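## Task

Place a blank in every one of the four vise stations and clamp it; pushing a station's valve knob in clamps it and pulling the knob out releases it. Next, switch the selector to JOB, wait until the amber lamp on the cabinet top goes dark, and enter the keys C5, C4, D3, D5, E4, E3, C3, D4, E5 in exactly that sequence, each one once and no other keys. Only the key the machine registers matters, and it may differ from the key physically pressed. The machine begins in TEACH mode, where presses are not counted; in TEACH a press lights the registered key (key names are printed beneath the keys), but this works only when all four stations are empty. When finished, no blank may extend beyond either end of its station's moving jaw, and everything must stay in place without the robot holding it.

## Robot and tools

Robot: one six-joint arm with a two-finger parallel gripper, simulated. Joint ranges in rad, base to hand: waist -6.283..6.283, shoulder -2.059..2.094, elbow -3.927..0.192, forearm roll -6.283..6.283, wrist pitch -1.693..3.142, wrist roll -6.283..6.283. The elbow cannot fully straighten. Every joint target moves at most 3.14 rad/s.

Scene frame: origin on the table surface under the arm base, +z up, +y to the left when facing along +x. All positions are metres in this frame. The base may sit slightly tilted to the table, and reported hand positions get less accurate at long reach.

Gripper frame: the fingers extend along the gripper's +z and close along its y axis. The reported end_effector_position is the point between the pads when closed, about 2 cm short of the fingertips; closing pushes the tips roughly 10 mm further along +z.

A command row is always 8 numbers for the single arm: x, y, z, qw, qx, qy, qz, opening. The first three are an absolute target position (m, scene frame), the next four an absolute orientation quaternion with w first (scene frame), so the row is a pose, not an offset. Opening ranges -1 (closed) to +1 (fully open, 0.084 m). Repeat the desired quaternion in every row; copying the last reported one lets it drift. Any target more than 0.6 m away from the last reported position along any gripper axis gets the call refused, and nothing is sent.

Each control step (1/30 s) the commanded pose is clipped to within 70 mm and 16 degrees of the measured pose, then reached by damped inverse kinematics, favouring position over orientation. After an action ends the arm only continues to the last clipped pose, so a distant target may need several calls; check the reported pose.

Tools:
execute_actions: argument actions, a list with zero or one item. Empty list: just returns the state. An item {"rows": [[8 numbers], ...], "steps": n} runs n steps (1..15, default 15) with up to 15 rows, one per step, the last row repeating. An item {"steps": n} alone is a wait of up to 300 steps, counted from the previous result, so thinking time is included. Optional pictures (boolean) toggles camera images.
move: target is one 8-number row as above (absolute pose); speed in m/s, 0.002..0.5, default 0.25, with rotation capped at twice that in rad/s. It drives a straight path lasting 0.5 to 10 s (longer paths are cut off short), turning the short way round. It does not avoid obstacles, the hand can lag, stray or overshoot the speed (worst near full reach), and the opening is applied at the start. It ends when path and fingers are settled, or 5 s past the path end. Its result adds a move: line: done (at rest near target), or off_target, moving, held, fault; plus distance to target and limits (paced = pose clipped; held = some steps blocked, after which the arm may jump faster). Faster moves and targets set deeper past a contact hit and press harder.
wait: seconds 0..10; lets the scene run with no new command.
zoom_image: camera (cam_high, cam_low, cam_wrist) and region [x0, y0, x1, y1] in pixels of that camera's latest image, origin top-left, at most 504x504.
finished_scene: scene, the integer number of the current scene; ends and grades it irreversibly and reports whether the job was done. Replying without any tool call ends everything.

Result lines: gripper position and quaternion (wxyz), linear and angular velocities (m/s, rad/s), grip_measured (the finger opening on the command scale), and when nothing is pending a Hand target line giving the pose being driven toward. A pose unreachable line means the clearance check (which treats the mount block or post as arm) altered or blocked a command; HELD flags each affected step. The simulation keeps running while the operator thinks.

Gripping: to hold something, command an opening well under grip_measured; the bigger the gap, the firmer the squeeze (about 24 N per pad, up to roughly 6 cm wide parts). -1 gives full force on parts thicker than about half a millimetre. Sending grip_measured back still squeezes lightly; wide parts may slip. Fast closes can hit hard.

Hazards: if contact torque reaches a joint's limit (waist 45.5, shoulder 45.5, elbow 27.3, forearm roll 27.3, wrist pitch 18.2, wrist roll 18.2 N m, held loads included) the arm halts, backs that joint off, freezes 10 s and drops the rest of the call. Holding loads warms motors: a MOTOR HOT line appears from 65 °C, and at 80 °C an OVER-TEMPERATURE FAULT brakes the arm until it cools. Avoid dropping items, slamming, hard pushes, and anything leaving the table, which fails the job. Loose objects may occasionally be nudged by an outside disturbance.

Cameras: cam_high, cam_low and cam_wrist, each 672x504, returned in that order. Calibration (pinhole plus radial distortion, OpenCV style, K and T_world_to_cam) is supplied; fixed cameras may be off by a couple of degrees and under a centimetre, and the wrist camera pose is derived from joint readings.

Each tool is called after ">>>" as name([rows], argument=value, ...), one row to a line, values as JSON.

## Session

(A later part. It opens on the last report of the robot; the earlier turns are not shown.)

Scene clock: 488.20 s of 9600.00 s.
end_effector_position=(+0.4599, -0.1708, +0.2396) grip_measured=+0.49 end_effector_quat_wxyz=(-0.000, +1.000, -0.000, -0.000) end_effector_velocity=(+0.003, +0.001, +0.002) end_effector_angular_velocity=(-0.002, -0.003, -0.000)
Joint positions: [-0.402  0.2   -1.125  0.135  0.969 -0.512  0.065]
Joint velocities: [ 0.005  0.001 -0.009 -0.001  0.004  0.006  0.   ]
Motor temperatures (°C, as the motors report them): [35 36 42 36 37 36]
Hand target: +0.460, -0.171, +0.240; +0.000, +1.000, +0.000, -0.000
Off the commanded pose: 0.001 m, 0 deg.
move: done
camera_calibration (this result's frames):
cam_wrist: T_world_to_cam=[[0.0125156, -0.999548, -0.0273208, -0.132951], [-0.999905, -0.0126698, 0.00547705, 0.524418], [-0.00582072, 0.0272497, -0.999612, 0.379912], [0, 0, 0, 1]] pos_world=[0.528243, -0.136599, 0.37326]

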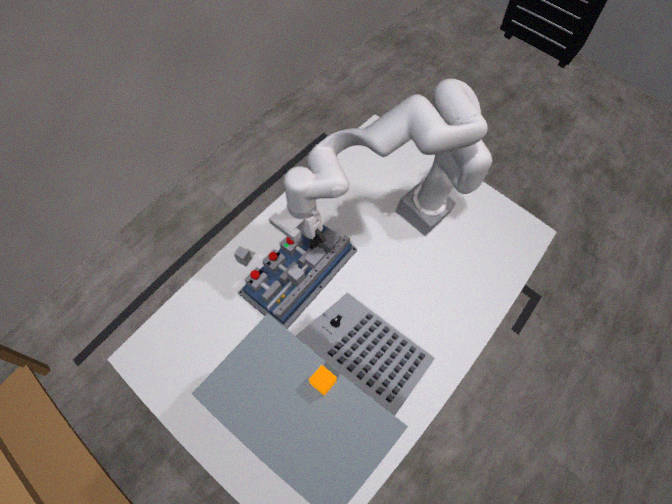

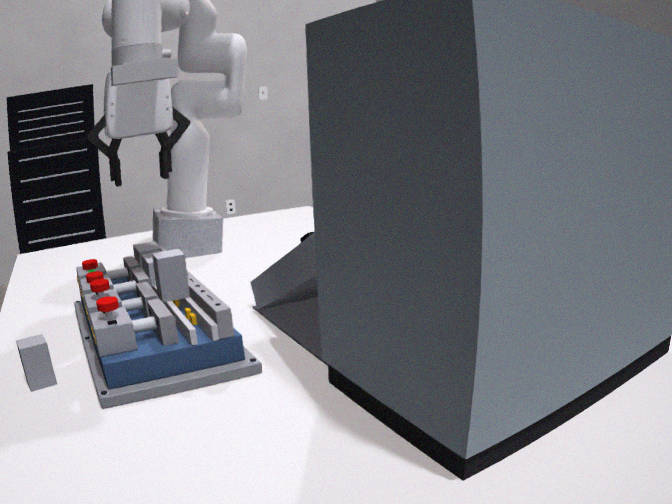

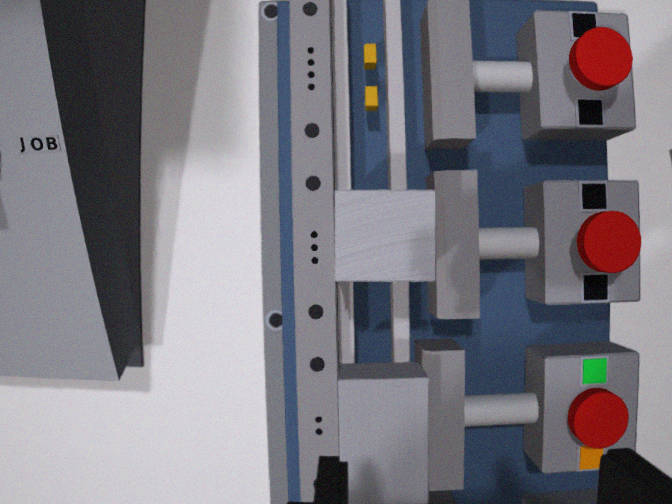

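>>> move(target=[0.534,-0.157,0.19,0,1,0,0,0.5], speed=0.12)

>>> move(target=[0.534,-0.157,0.138,0,1,0,0,0.5], speed=0.04)

>>> execute_actions([
  {"rows":[[0.534,-0.157,0.138,0,1,0,0,0.3],[0.534,-0.157,0.138,0,1,0,0,0.2],[0.534,-0.157,0.138,0,1,0,0,0.1],[0.534,-0.157,0.138,0,1,0,0,0.0],[0.534,-0.157,0.138,0,1,0,0,-0.1],[0.534,-0.157,0.138,0,1,0,0,-0.2],[0.534,-0.157,0.138,0,1,0,0,-0.3],[0.534,-0.157,0.138,0,1,0,0,-0.4],[0.534,-0.157,0.138,0,1,0,0,-0.5]],"steps":15},
], pictures=false)

>>> move(target=[0.534,-0.158,0.146,0,1,0,0,-0.5], speed=0.015)

>>> move(target=[0.530,-0.159,0.146,0,1,0,0,-0.5], speed=0.01)

>>> move(target=[0.530,-0.159,0.135,0,1,0,0,-0.5], speed=0.008)

Scene clock: 494.27 s of 9600.00 s.
end_effector_position=(+0.5338, -0.1573, +0.1903) grip_measured=+0.49 end_effector_quat_wxyz=(+0.000, +1.000, -0.000, +0.000) end_effector_velocity=(+0.001, +0.001, -0.003) end_effector_angular_velocity=(+0.002, +0.005, -0.001)
Joint positions: [-0.315  0.461 -1.355  0.143  0.927 -0.434  0.065]
Joint velocities: [ 0.002  0.01  -0.007 -0.     0.003  0.002 -0.   ]
Motor temperatures (°C, as the motors report them): [35 36 42 36 37 36]
Hand target: +0.534, -0.157, +0.190; +0.000, +1.000, -0.000, -0.000
Off the commanded pose: 0.001 m, 0 deg.
After step 90, 1.83 s passed at rest.
move: done
camera_calibration (this result's frames):
cam_wrist: T_world_to_cam=[[0.0124701, -0.99956, -0.0268982, -0.121866], [-0.999911, -0.012595, 0.00447792, 0.598896], [-0.00481473, 0.02684, -0.999628, 0.330117], [0, 0, 0, 1]] pos_world=[0.601951, -0.123129, 0.324034]

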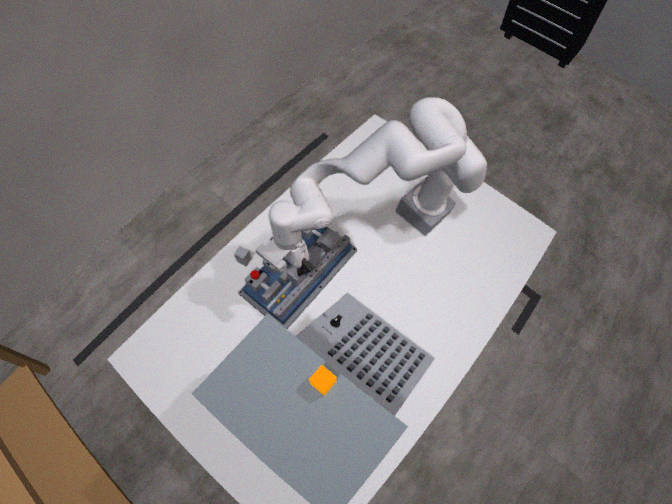

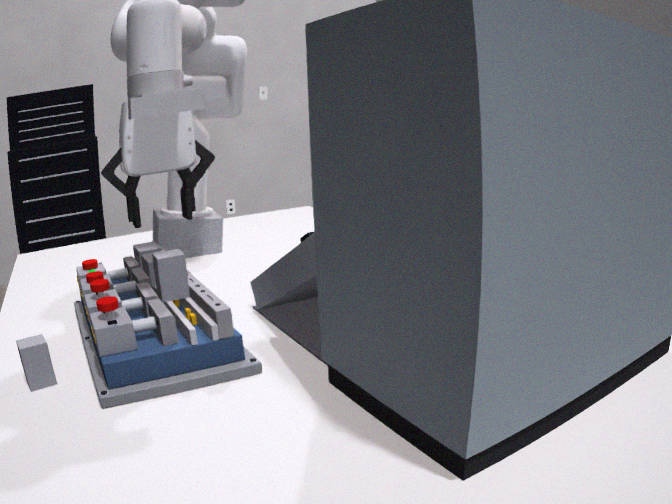

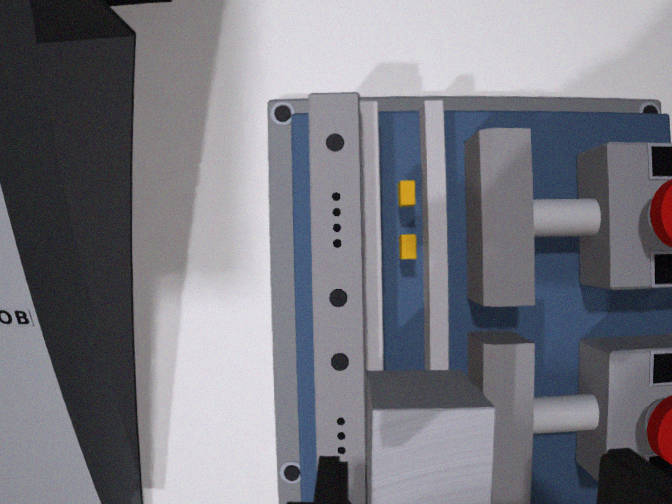

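Scene clock: 495.90 s of 9600.00 s.
end_effector_position=(+0.5340, -0.1570, +0.1385) grip_measured=+0.49 end_effector_quat_wxyz=(+0.000, +1.000, -0.000, +0.000) end_effector_velocity=(+0.001, -0.000, -0.001) end_effector_angular_velocity=(-0.001, -0.003, +0.000)
Joint positions: [-0.301  0.546 -1.322  0.158  0.81  -0.443  0.065]
Joint velocities: [ 0.001  0.003 -0.001  0.001 -0.005 -0.001 -0.   ]
Motor temperatures (°C, as the motors report them): [35 36 42 36 37 36]
Hand target: +0.534, -0.157, +0.138; +0.000, +1.000, -0.000, -0.000
Off the commanded pose: 0.001 m, 0 deg.
move: done
camera_calibration (this result's frames):
cam_wrist: T_world_to_cam=[[0.0125086, -0.999559, -0.0269409, -0.122977], [-0.99991, -0.0126338, 0.00448481, 0.599335], [-0.0048232, 0.0268824, -0.999627, 0.278293], [0, 0, 0, 1]] pos_world=[0.602161, -0.122832, 0.272189]

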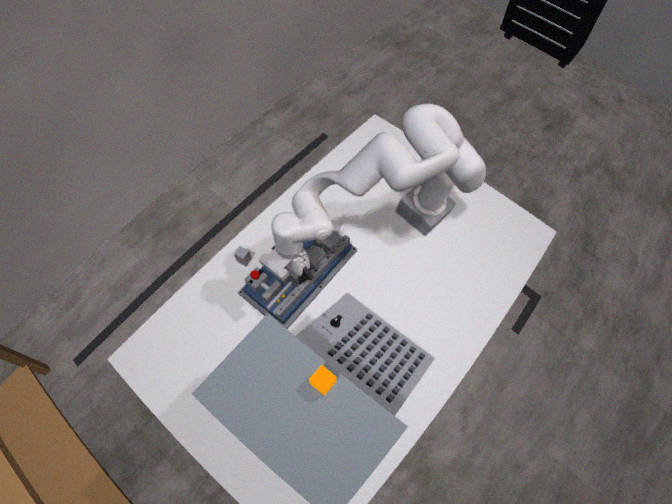

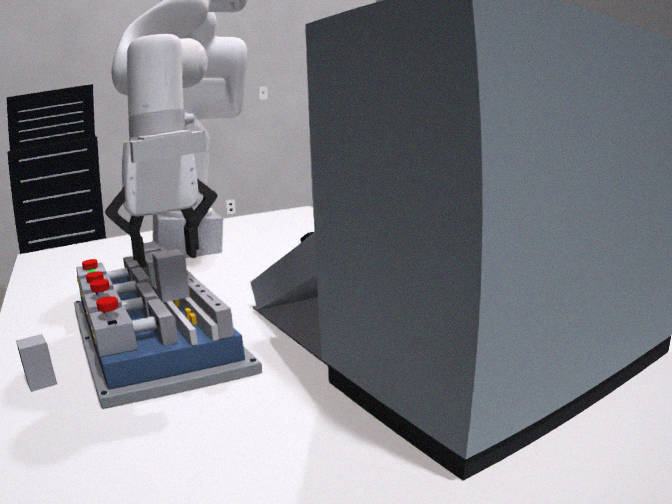

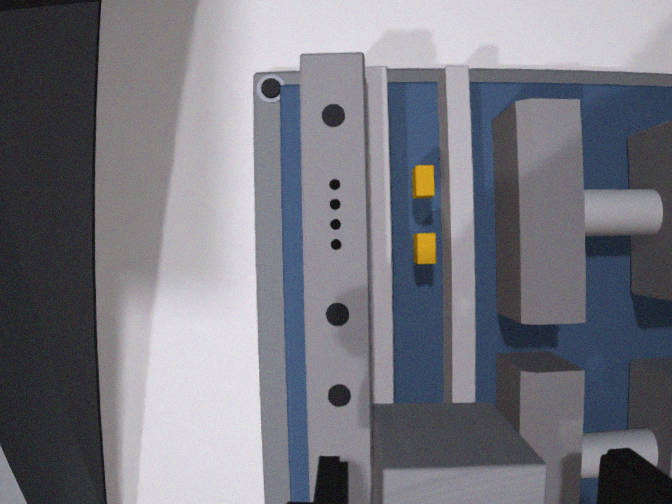

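Scene clock: 496.40 s of 9600.00 s.
end_effector_position=(+0.5341, -0.1570, +0.1382) grip_measured=-0.10 end_effector_quat_wxyz=(+0.000, +1.000, +0.000, +0.000) end_effector_velocity=(-0.000, +0.000, -0.000) end_effector_angular_velocity=(+0.000, +0.000, +0.000)
Joint positions: [-0.301  0.547 -1.323  0.159  0.81  -0.444  0.04 ]
Joint velocities: [ 0.  0. -0.  0.  0. -0.  0.]
Motor temperatures (°C, as the motors report them): [35 36 43 36 37 36]
Hand target: +0.534, -0.157, +0.138; +0.000, +1.000, -0.000, -0.000
Off the commanded pose: 0.000 m, 0 deg.
Steps of this call (steps 1 to 15: all 15 steps of this action). Readings (end_effector_position):
1: (+0.5340, -0.1570, +0.1385)
2: (+0.5340, -0.1570, +0.1384)
4: (+0.5340, -0.1570, +0.1382)
8: (+0.5341, -0.1570, +0.1383)
15: the state above

Scene clock: 497.40 s of 9600.00 s.
end_effector_position=(+0.5340, -0.1580, +0.1458) grip_measured=-0.10 end_effector_quat_wxyz=(-0.000, +1.000, +0.000, -0.000) end_effector_velocity=(-0.001, +0.000, +0.000) end_effector_angular_velocity=(+0.001, +0.004, -0.000)
Joint positions: [-0.304  0.534 -1.327  0.156  0.827 -0.443  0.04 ]
Joint velocities: [-0.001 -0.001  0.001 -0.001  0.005 -0.    -0.   ]
Motor temperatures (°C, as the motors report them): [35 36 43 36 37 36]
Hand target: +0.534, -0.158, +0.146; -0.000, +1.000, +0.000, +0.000
Off the commanded pose: 0.000 m, 0 deg.
move: done
camera_calibration (this result's frames):
cam_wrist: T_world_to_cam=[[0.0126115, -0.999548, -0.0273003, -0.123717], [-0.999907, -0.0127482, 0.00484063, 0.599238], [-0.00518647, 0.0272367, -0.999616, 0.285835], [0, 0, 0, 1]] pos_world=[0.602225, -0.123807, 0.279447]

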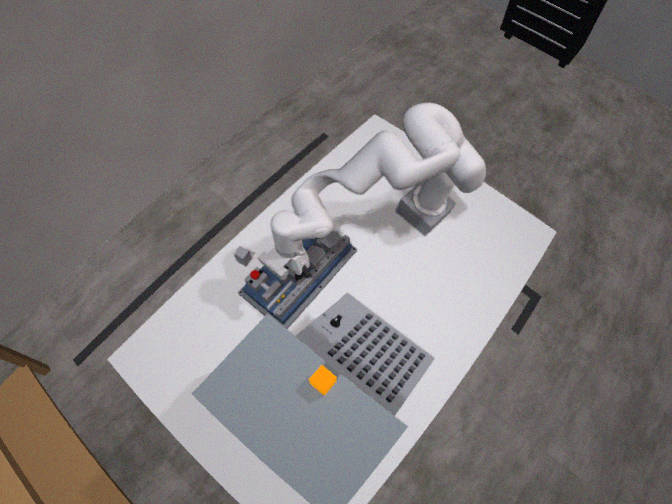

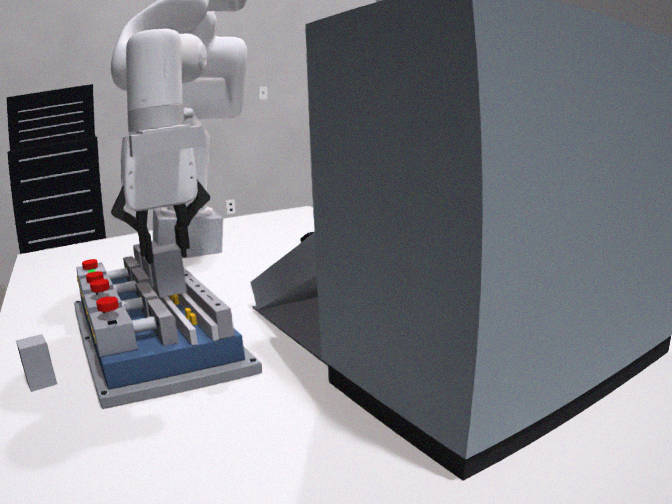

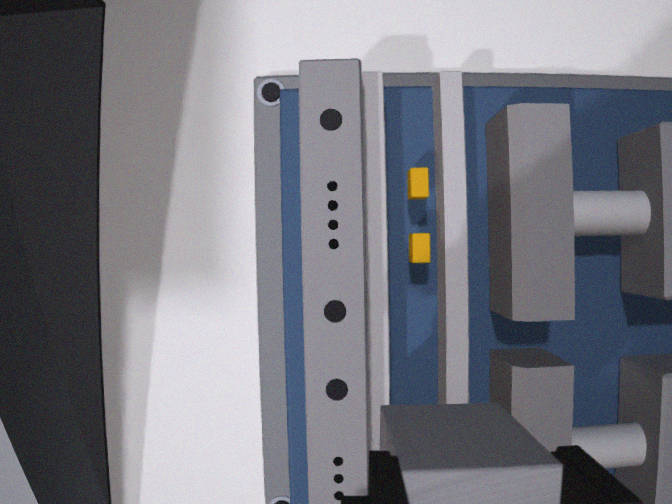

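Scene clock: 498.10 s of 9600.00 s.
end_effector_position=(+0.5301, -0.1590, +0.1460) grip_measured=-0.10 end_effector_quat_wxyz=(-0.000, +1.000, -0.000, -0.000) end_effector_velocity=(-0.001, -0.000, +0.000) end_effector_angular_velocity=(-0.000, -0.000, +0.001)
Joint positions: [-0.308  0.524 -1.311  0.156  0.822 -0.448  0.04 ]
Joint velocities: [-0.001 -0.003  0.005  0.    -0.002 -0.002 -0.   ]
Motor temperatures (°C, as the motors report them): [35 36 43 36 37 36]
Hand target: +0.530, -0.159, +0.146; -0.000, +1.000, -0.000, -0.000
Off the commanded pose: 0.000 m, 0 deg.
move: done
camera_calibration (this result's frames):
cam_wrist: T_world_to_cam=[[0.0125753, -0.999549, -0.0272671, -0.124633], [-0.999908, -0.0127117, 0.00483333, 0.595362], [-0.00517776, 0.0272038, -0.999616, 0.286059], [0, 0, 0, 1]] pos_world=[0.598355, -0.12479, 0.279673]

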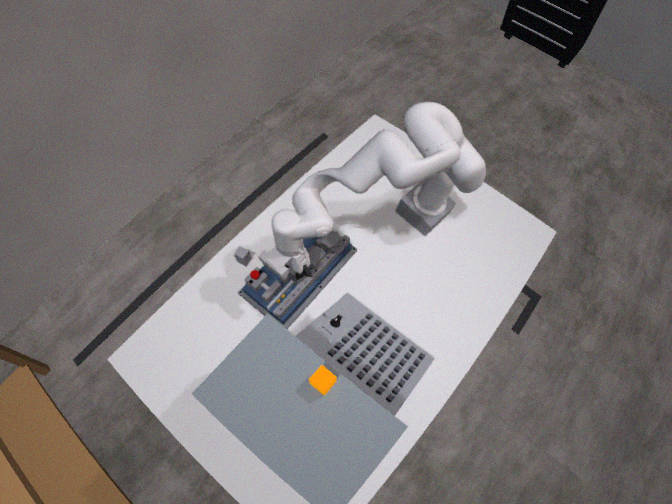

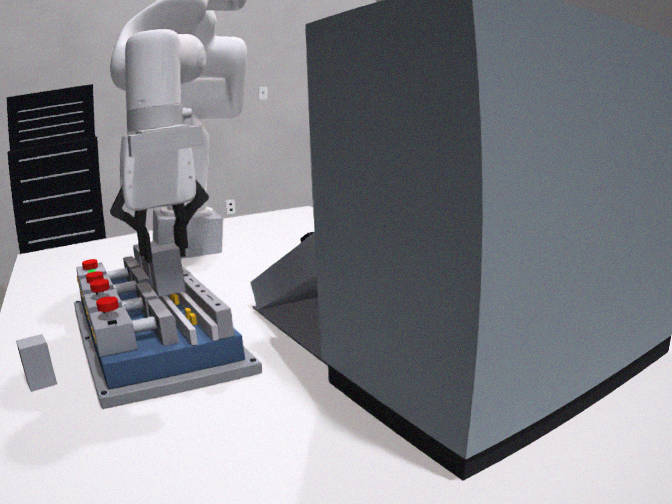

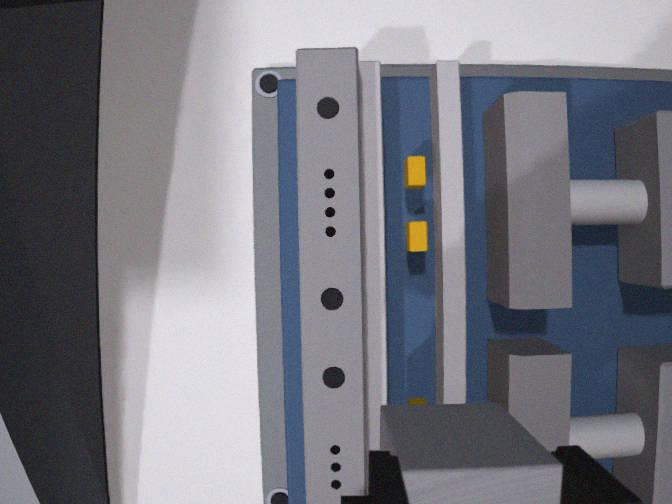

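Scene clock: 499.70 s of 9600.00 s.
end_effector_position=(+0.5315, -0.1594, +0.1375) grip_measured=-0.10 end_effector_quat_wxyz=(+0.001, +1.000, +0.000, +0.002) end_effector_velocity=(-0.000, +0.000, -0.001) end_effector_angular_velocity=(+0.001, +0.001, -0.000)
Joint positions: [-0.306  0.541 -1.309  0.16   0.798 -0.451  0.04 ]
Joint velocities: [ 0.     0.002  0.001  0.001 -0.002 -0.     0.   ]
Motor temperatures (°C, as the motors report them): [35 37 43 36 37 36]
Hand target: +0.530, -0.159, +0.135; +0.000, +1.000, -0.000, -0.000
Off the commanded pose: 0.003 m, 0 deg.
move: done
camera_calibration (this result's frames):
cam_wrist: T_world_to_cam=[[0.0130029, -0.999591, -0.0254696, -0.125834], [-0.999915, -0.0130117, 0.000177762, 0.597345], [-0.000509091, 0.0254652, -0.999676, 0.274876], [0, 0, 0, 1]] pos_world=[0.599071, -0.12501, 0.271476]

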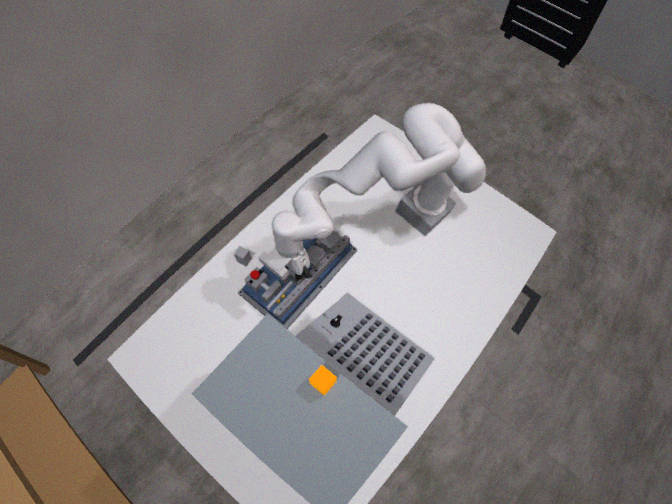

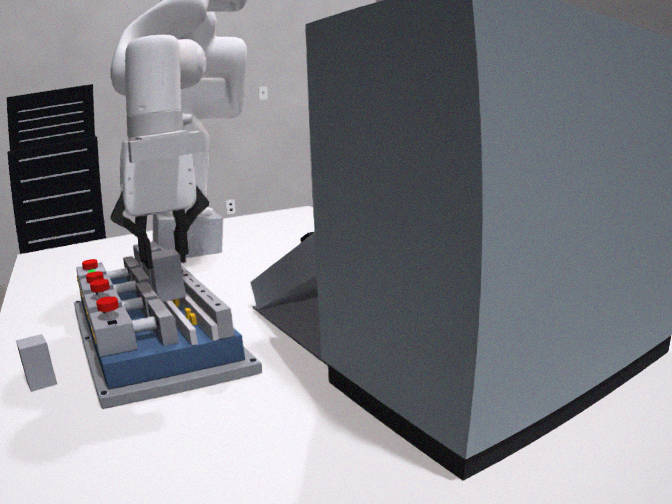

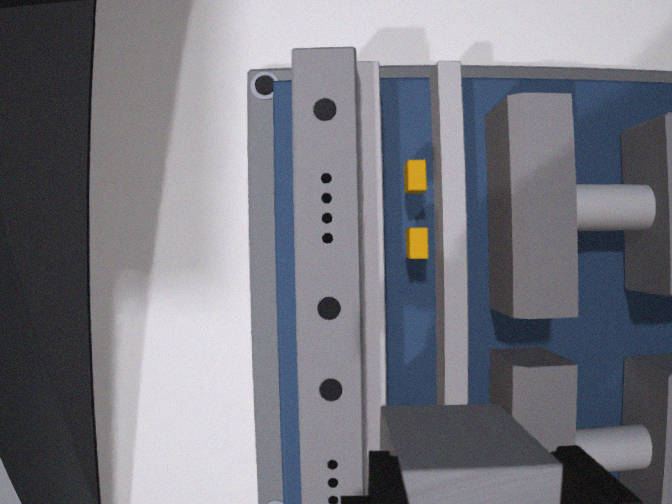

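>>> execute_actions([
  {"rows":[[0.5305,-0.159,0.1385,0,1,0,0,-0.3],[0.5305,-0.159,0.1385,0,1,0,0,-0.2],[0.5305,-0.159,0.1385,0,1,0,0,-0.1],[0.5305,-0.159,0.1385,0,1,0,0,0.0],[0.5305,-0.159,0.1385,0,1,0,0,0.1],[0.5305,-0.159,0.1385,0,1,0,0,0.2],[0.5305,-0.159,0.1385,0,1,0,0,0.3]],"steps":15},
], pictures=false)

>>> move(target=[0.53,-0.16,0.185,0,1,0,0,0.3], speed=0.08)

>>> move(target=[0.532,-0.262,0.18,0,1,0,0,-1], speed=0.15)

>>> move(target=[0.532,-0.262,0.113,0,1,0,0,-1], speed=0.04)

>>> move(target=[0.532,-0.262,0.18,0,1,0,0,-1], speed=0.1)

>>> move(target=[0.50,-0.30,0.24,0,1,0,0,0.5], speed=0.12)

Scene clock: 503.00 s of 9600.00 s.
end_effector_position=(+0.5296, -0.1589, +0.1373) grip_measured=+0.29 end_effector_quat_wxyz=(-0.000, +1.000, -0.000, -0.001) end_effector_velocity=(+0.005, -0.000, +0.006) end_effector_angular_velocity=(-0.005, -0.014, +0.002)
Joint positions: [-0.306  0.54  -1.309  0.159  0.806 -0.45   0.056]
Joint velocities: [ 0.001 -0.006 -0.008  0.001 -0.001 -0.    -0.   ]
Motor temperatures (°C, as the motors report them): [35 36 42 36 37 36]
Hand target: +0.531, -0.159, +0.139; +0.000, +1.000, +0.000, -0.000
Off the commanded pose: 0.002 m, 0 deg.
Steps of this call (steps 1 to 84: nothing new was sent; steps 85 to 99: all 15 steps of this action). Readings (end_effector_position):
85: (+0.5307, -0.1592, +0.1362)
86: (+0.5307, -0.1592, +0.1364)
88: (+0.5300, -0.1592, +0.1364)
92: (+0.5219, -0.1575, +0.1279)
99: the state above

Scene clock: 504.20 s of 9600.00 s.
end_effector_position=(+0.5299, -0.1599, +0.1842) grip_measured=+0.29 end_effector_quat_wxyz=(-0.000, +1.000, +0.000, -0.000) end_effector_velocity=(+0.000, -0.000, +0.003) end_effector_angular_velocity=(-0.000, -0.001, +0.000)
Joint positions: [-0.32   0.463 -1.337  0.145  0.91  -0.443  0.056]
Joint velocities: [-0.001 -0.005 -0.004 -0.001  0.007  0.    -0.   ]
Motor temperatures (°C, as the motors report them): [35 37 42 36 37 36]
Hand target: +0.530, -0.160, +0.185; -0.000, +1.000, +0.000, +0.000
Off the commanded pose: 0.001 m, 0 deg.
move: done
camera_calibration (this result's frames):
cam_wrist: T_world_to_cam=[[0.0126258, -0.999535, -0.0277517, -0.124493], [-0.999903, -0.0127859, 0.00560041, 0.594748], [-0.00595264, 0.0276783, -0.999599, 0.324726], [0, 0, 0, 1]] pos_world=[0.598195, -0.125819, 0.31781]

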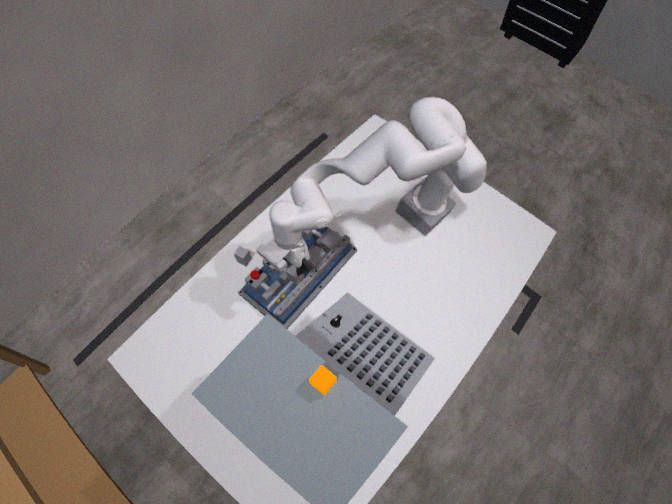

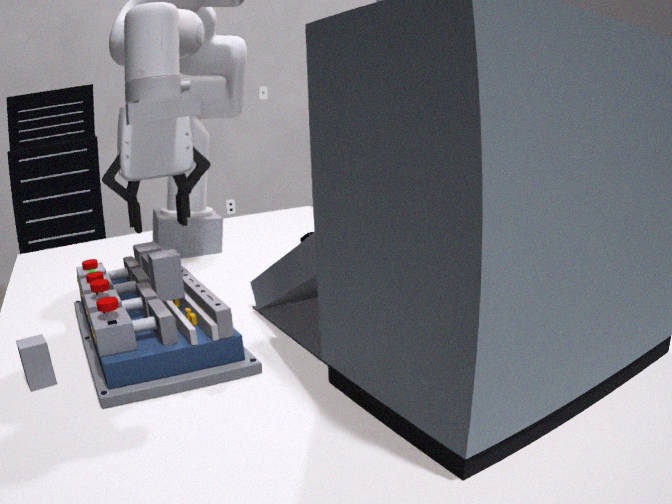

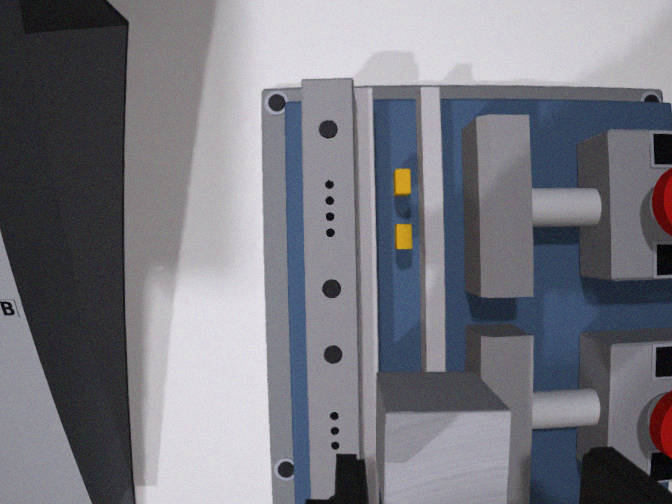

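Scene clock: 505.40 s of 9600.00 s.
end_effector_position=(+0.5319, -0.2614, +0.1800) grip_measured=-1.00 end_effector_quat_wxyz=(-0.000, +1.000, +0.000, +0.000) end_effector_velocity=(+0.000, -0.003, -0.001) end_effector_angular_velocity=(+0.001, +0.001, -0.001)
Joint positions: [-0.477  0.631 -1.561  0.13   0.981 -0.584  0.   ]
Joint velocities: [-0.004  0.008 -0.01  -0.     0.004 -0.003  0.   ]
Motor temperatures (°C, as the motors report them): [35 37 42 36 37 36]
Hand target: +0.532, -0.262, +0.180; -0.000, +1.000, +0.000, +0.000
Off the commanded pose: 0.001 m, 0 deg.
move: done
camera_calibration (this result's frames):
cam_wrist: T_world_to_cam=[[0.0130523, -0.999539, -0.0274148, -0.226392], [-0.999904, -0.0131742, 0.00426997, 0.595663], [-0.00462917, 0.0273564, -0.999615, 0.32264], [0, 0, 0, 1]] pos_world=[0.600055, -0.227267, 0.313765]

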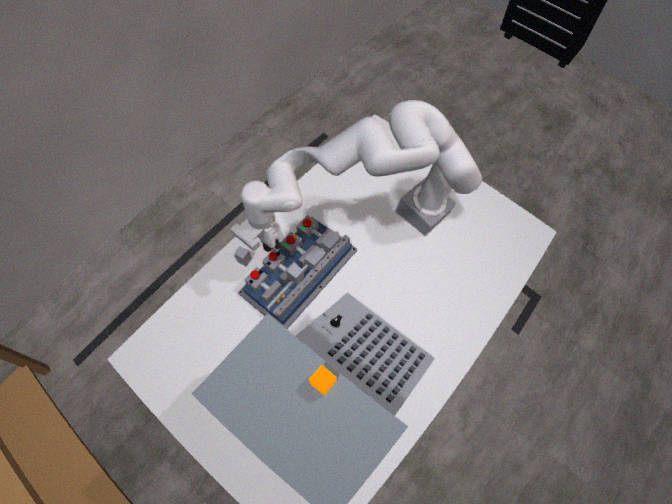

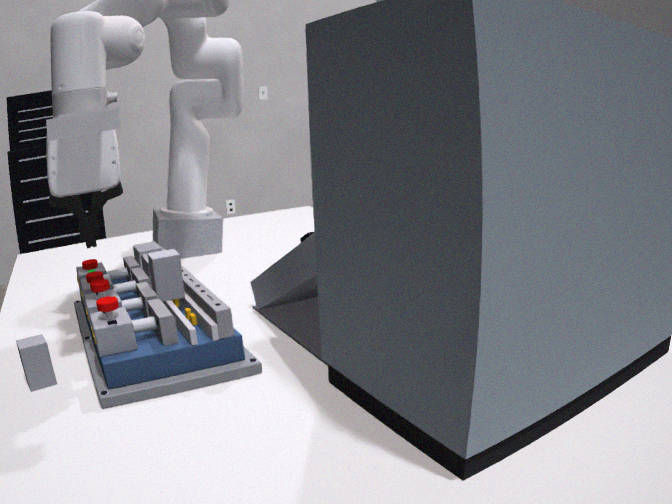

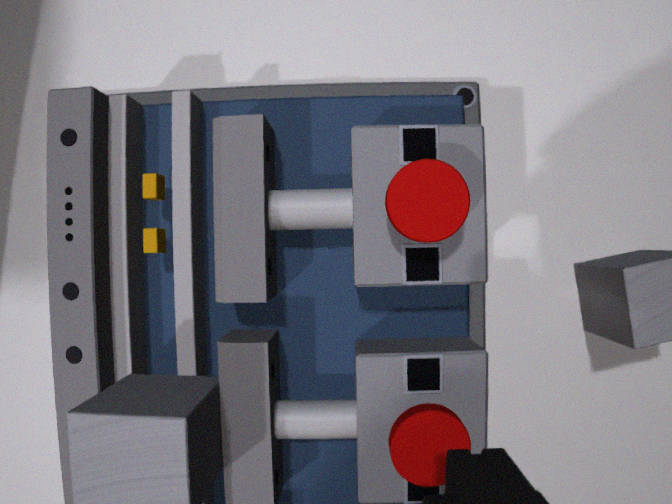

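Scene clock: 507.33 s of 9600.00 s.
end_effector_position=(+0.5338, -0.2629, +0.1177) grip_measured=-1.00 end_effector_quat_wxyz=(+0.002, +1.000, +0.000, +0.003) end_effector_velocity=(+0.001, -0.001, -0.003) end_effector_angular_velocity=(-0.002, -0.004, +0.000)
Joint positions: [-0.463  0.732 -1.533  0.145  0.845 -0.593  0.   ]
Joint velocities: [ 0.001  0.007 -0.003  0.001 -0.009 -0.001  0.   ]
Motor temperatures (°C, as the motors report them): [35 37 43 36 37 36]
Hand target: +0.532, -0.262, +0.113; +0.000, +1.000, -0.000, -0.000
Off the commanded pose: 0.005 m, 0 deg.
move: off_target
camera_calibration (this result's frames):
cam_wrist: T_world_to_cam=[[0.0130446, -0.999634, -0.0236855, -0.230017], [-0.999915, -0.0130197, -0.0012061, 0.598498], [0.000897277, 0.0236992, -0.999719, 0.256445], [0, 0, 0, 1]] pos_world=[0.601218, -0.228219, 0.251647]

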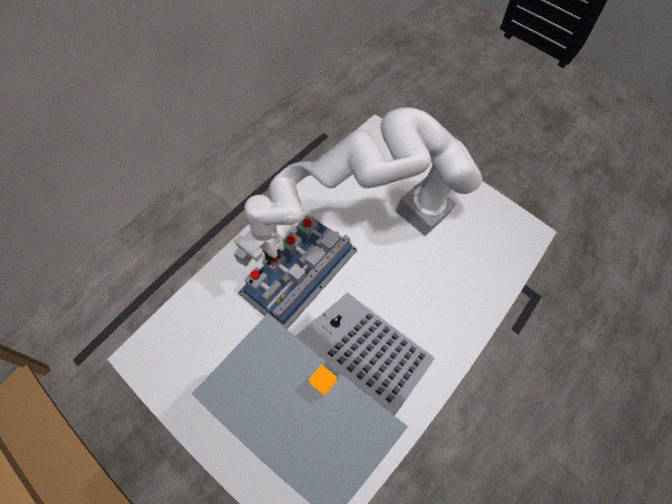

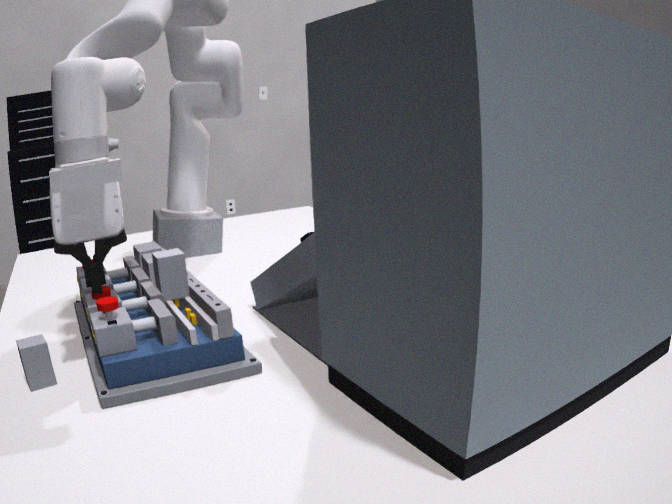

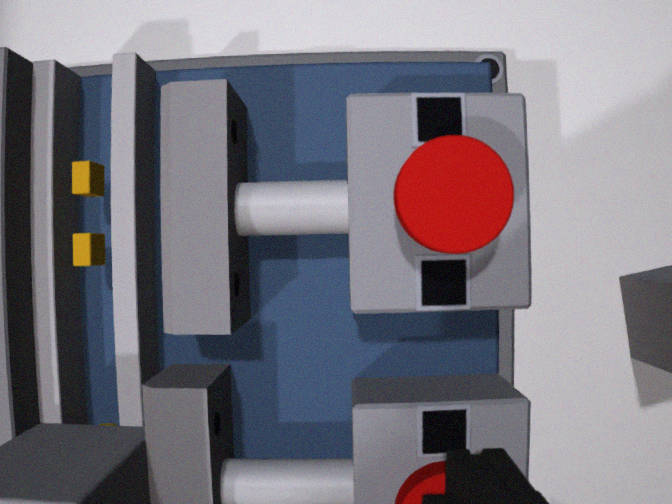

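Scene clock: 508.37 s of 9600.00 s.
end_effector_position=(+0.5318, -0.2619, +0.1790) grip_measured=-1.00 end_effector_quat_wxyz=(-0.000, +1.000, +0.000, -0.001) end_effector_velocity=(+0.001, -0.000, +0.006) end_effector_angular_velocity=(-0.002, -0.004, +0.001)
Joint positions: [-0.477  0.634 -1.563  0.13   0.982 -0.584  0.   ]
Joint velocities: [-0.001 -0.006 -0.006 -0.001  0.008  0.     0.   ]
Motor temperatures (°C, as the motors report them): [35 37 43 36 37 36]
Hand target: +0.532, -0.262, +0.180; -0.000, +1.000, +0.000, +0.000
Off the commanded pose: 0.001 m, 0 deg.
move: done
camera_calibration (this result's frames):
cam_wrist: T_world_to_cam=[[0.0126321, -0.999527, -0.0280408, -0.226529], [-0.999901, -0.0128003, 0.00582748, 0.595399], [-0.00618366, 0.0279645, -0.99959, 0.322563], [0, 0, 0, 1]] pos_world=[0.600197, -0.22782, 0.312609]

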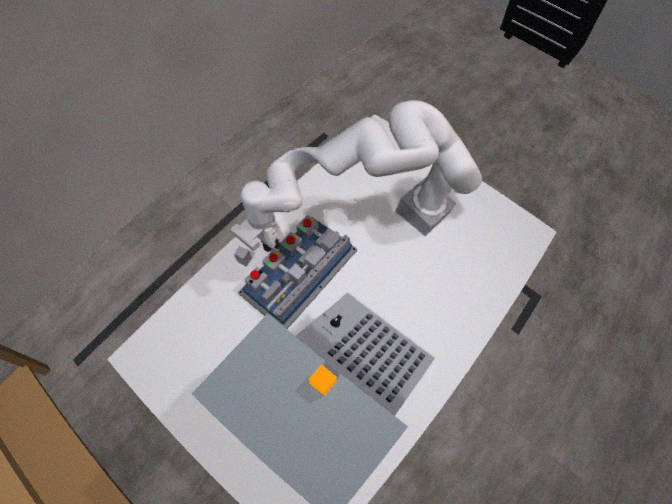

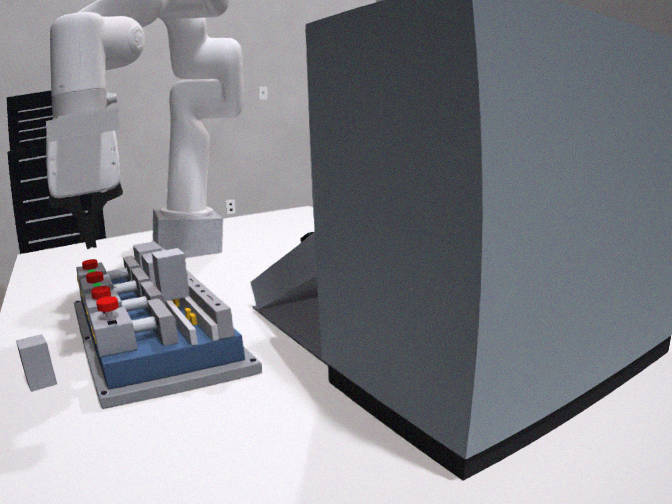

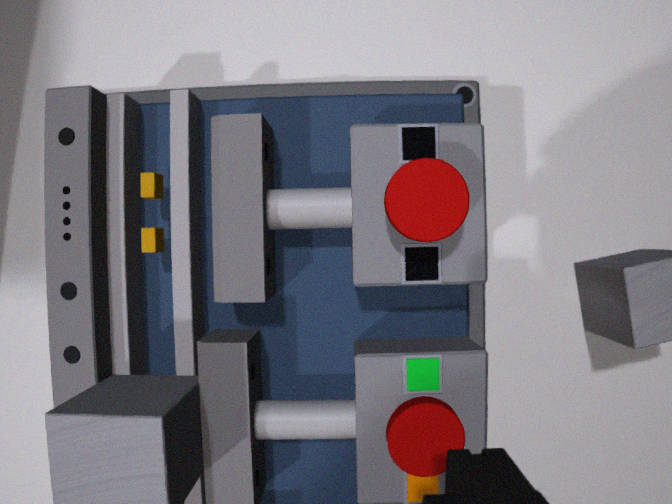

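Scene clock: 509.47 s of 9600.00 s.
end_effector_position=(+0.5001, -0.2995, +0.2392) grip_measured=+0.49 end_effector_quat_wxyz=(-0.000, +1.000, +0.000, -0.000) end_effector_velocity=(-0.001, -0.002, +0.005) end_effector_angular_velocity=(-0.002, -0.003, +0.000)
Joint positions: [-0.57   0.547 -1.591  0.116  1.105 -0.657  0.065]
Joint velocities: [-0.004 -0.005 -0.005 -0.001  0.006 -0.003 -0.   ]
Motor temperatures (°C, as the motors report them): [35 37 43 36 37 36]
Hand target: +0.500, -0.300, +0.240; -0.000, +1.000, +0.000, +0.000
Off the commanded pose: 0.001 m, 0 deg.
move: done
camera_calibration (this result's frames):
cam_wrist: T_world_to_cam=[[0.0128966, -0.999524, -0.0280327, -0.262189], [-0.999901, -0.0130514, 0.00534608, 0.562887], [-0.0057094, 0.027961, -0.999593, 0.383378], [0, 0, 0, 1]] pos_world=[0.568402, -0.265438, 0.372863]

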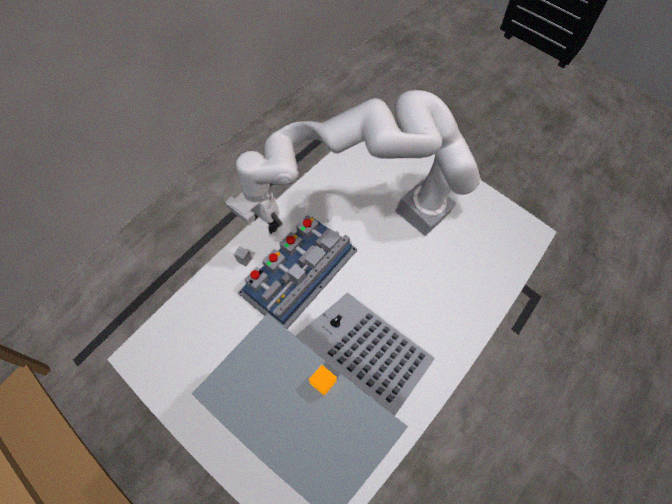

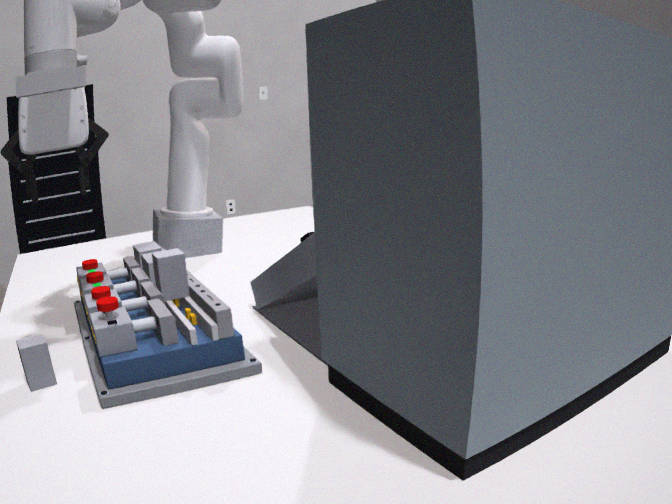

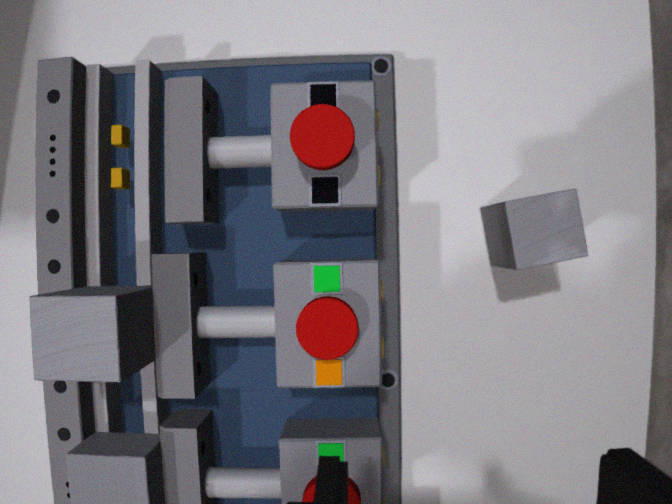

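>>> move(target=[0.581,-0.375,0.14,0,0.995,0.096,0,0.8], speed=0.12)

Scene clock: 513.13 s of 9600.00 s.
end_effector_position=(+0.5807, -0.3750, +0.1402) grip_measured=+0.80 end_effector_quat_wxyz=(+0.001, +0.995, +0.096, +0.001) end_effector_velocity=(+0.001, -0.001, -0.004) end_effector_angular_velocity=(+0.013, +0.018, +0.001)
Joint positions: [-0.581  1.187 -2.383  0.108  1.253 -0.841  0.077]
Joint velocities: [-0.001  0.069 -0.118 -0.002  0.071  0.004  0.   ]
Motor temperatures (°C, as the motors report them): [35 37 43 36 37 36]
Hand target: +0.581, -0.375, +0.140; +0.000, +0.995, +0.096, +0.000
Off the commanded pose: 0.000 m, 0 deg.
move: done
camera_calibration (this result's frames):
cam_wrist: T_world_to_cam=[[0.20362, -0.978725, -0.0252401, -0.444819], [-0.979018, -0.203753, 0.00278833, 0.559723], [-0.00787175, 0.0241427, -0.999678, 0.286866], [0, 0, 0, 1]] pos_world=[0.640812, -0.328236, 0.273986]

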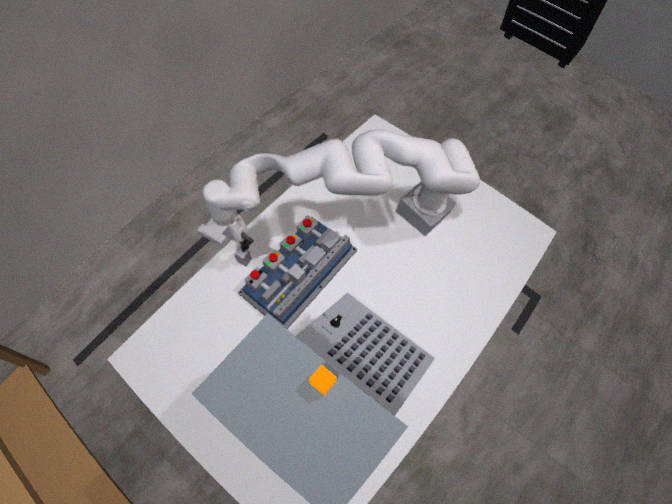

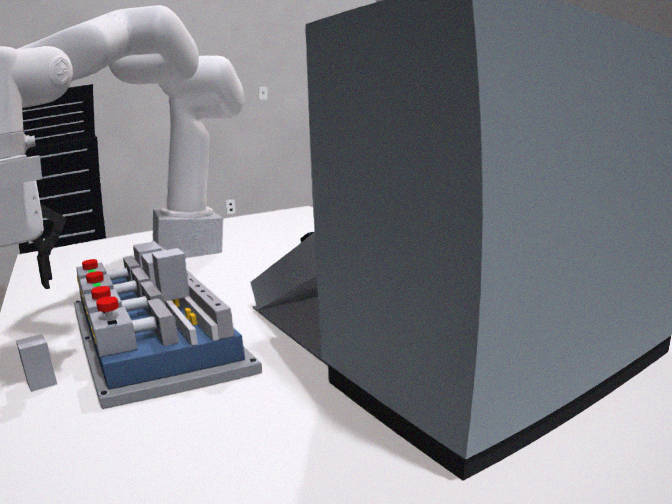

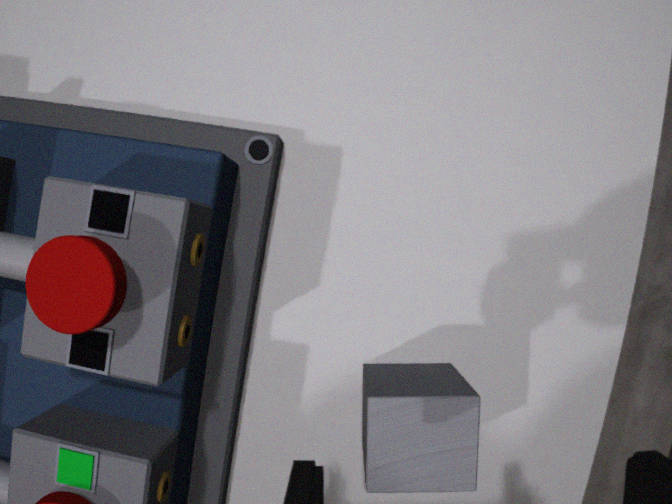

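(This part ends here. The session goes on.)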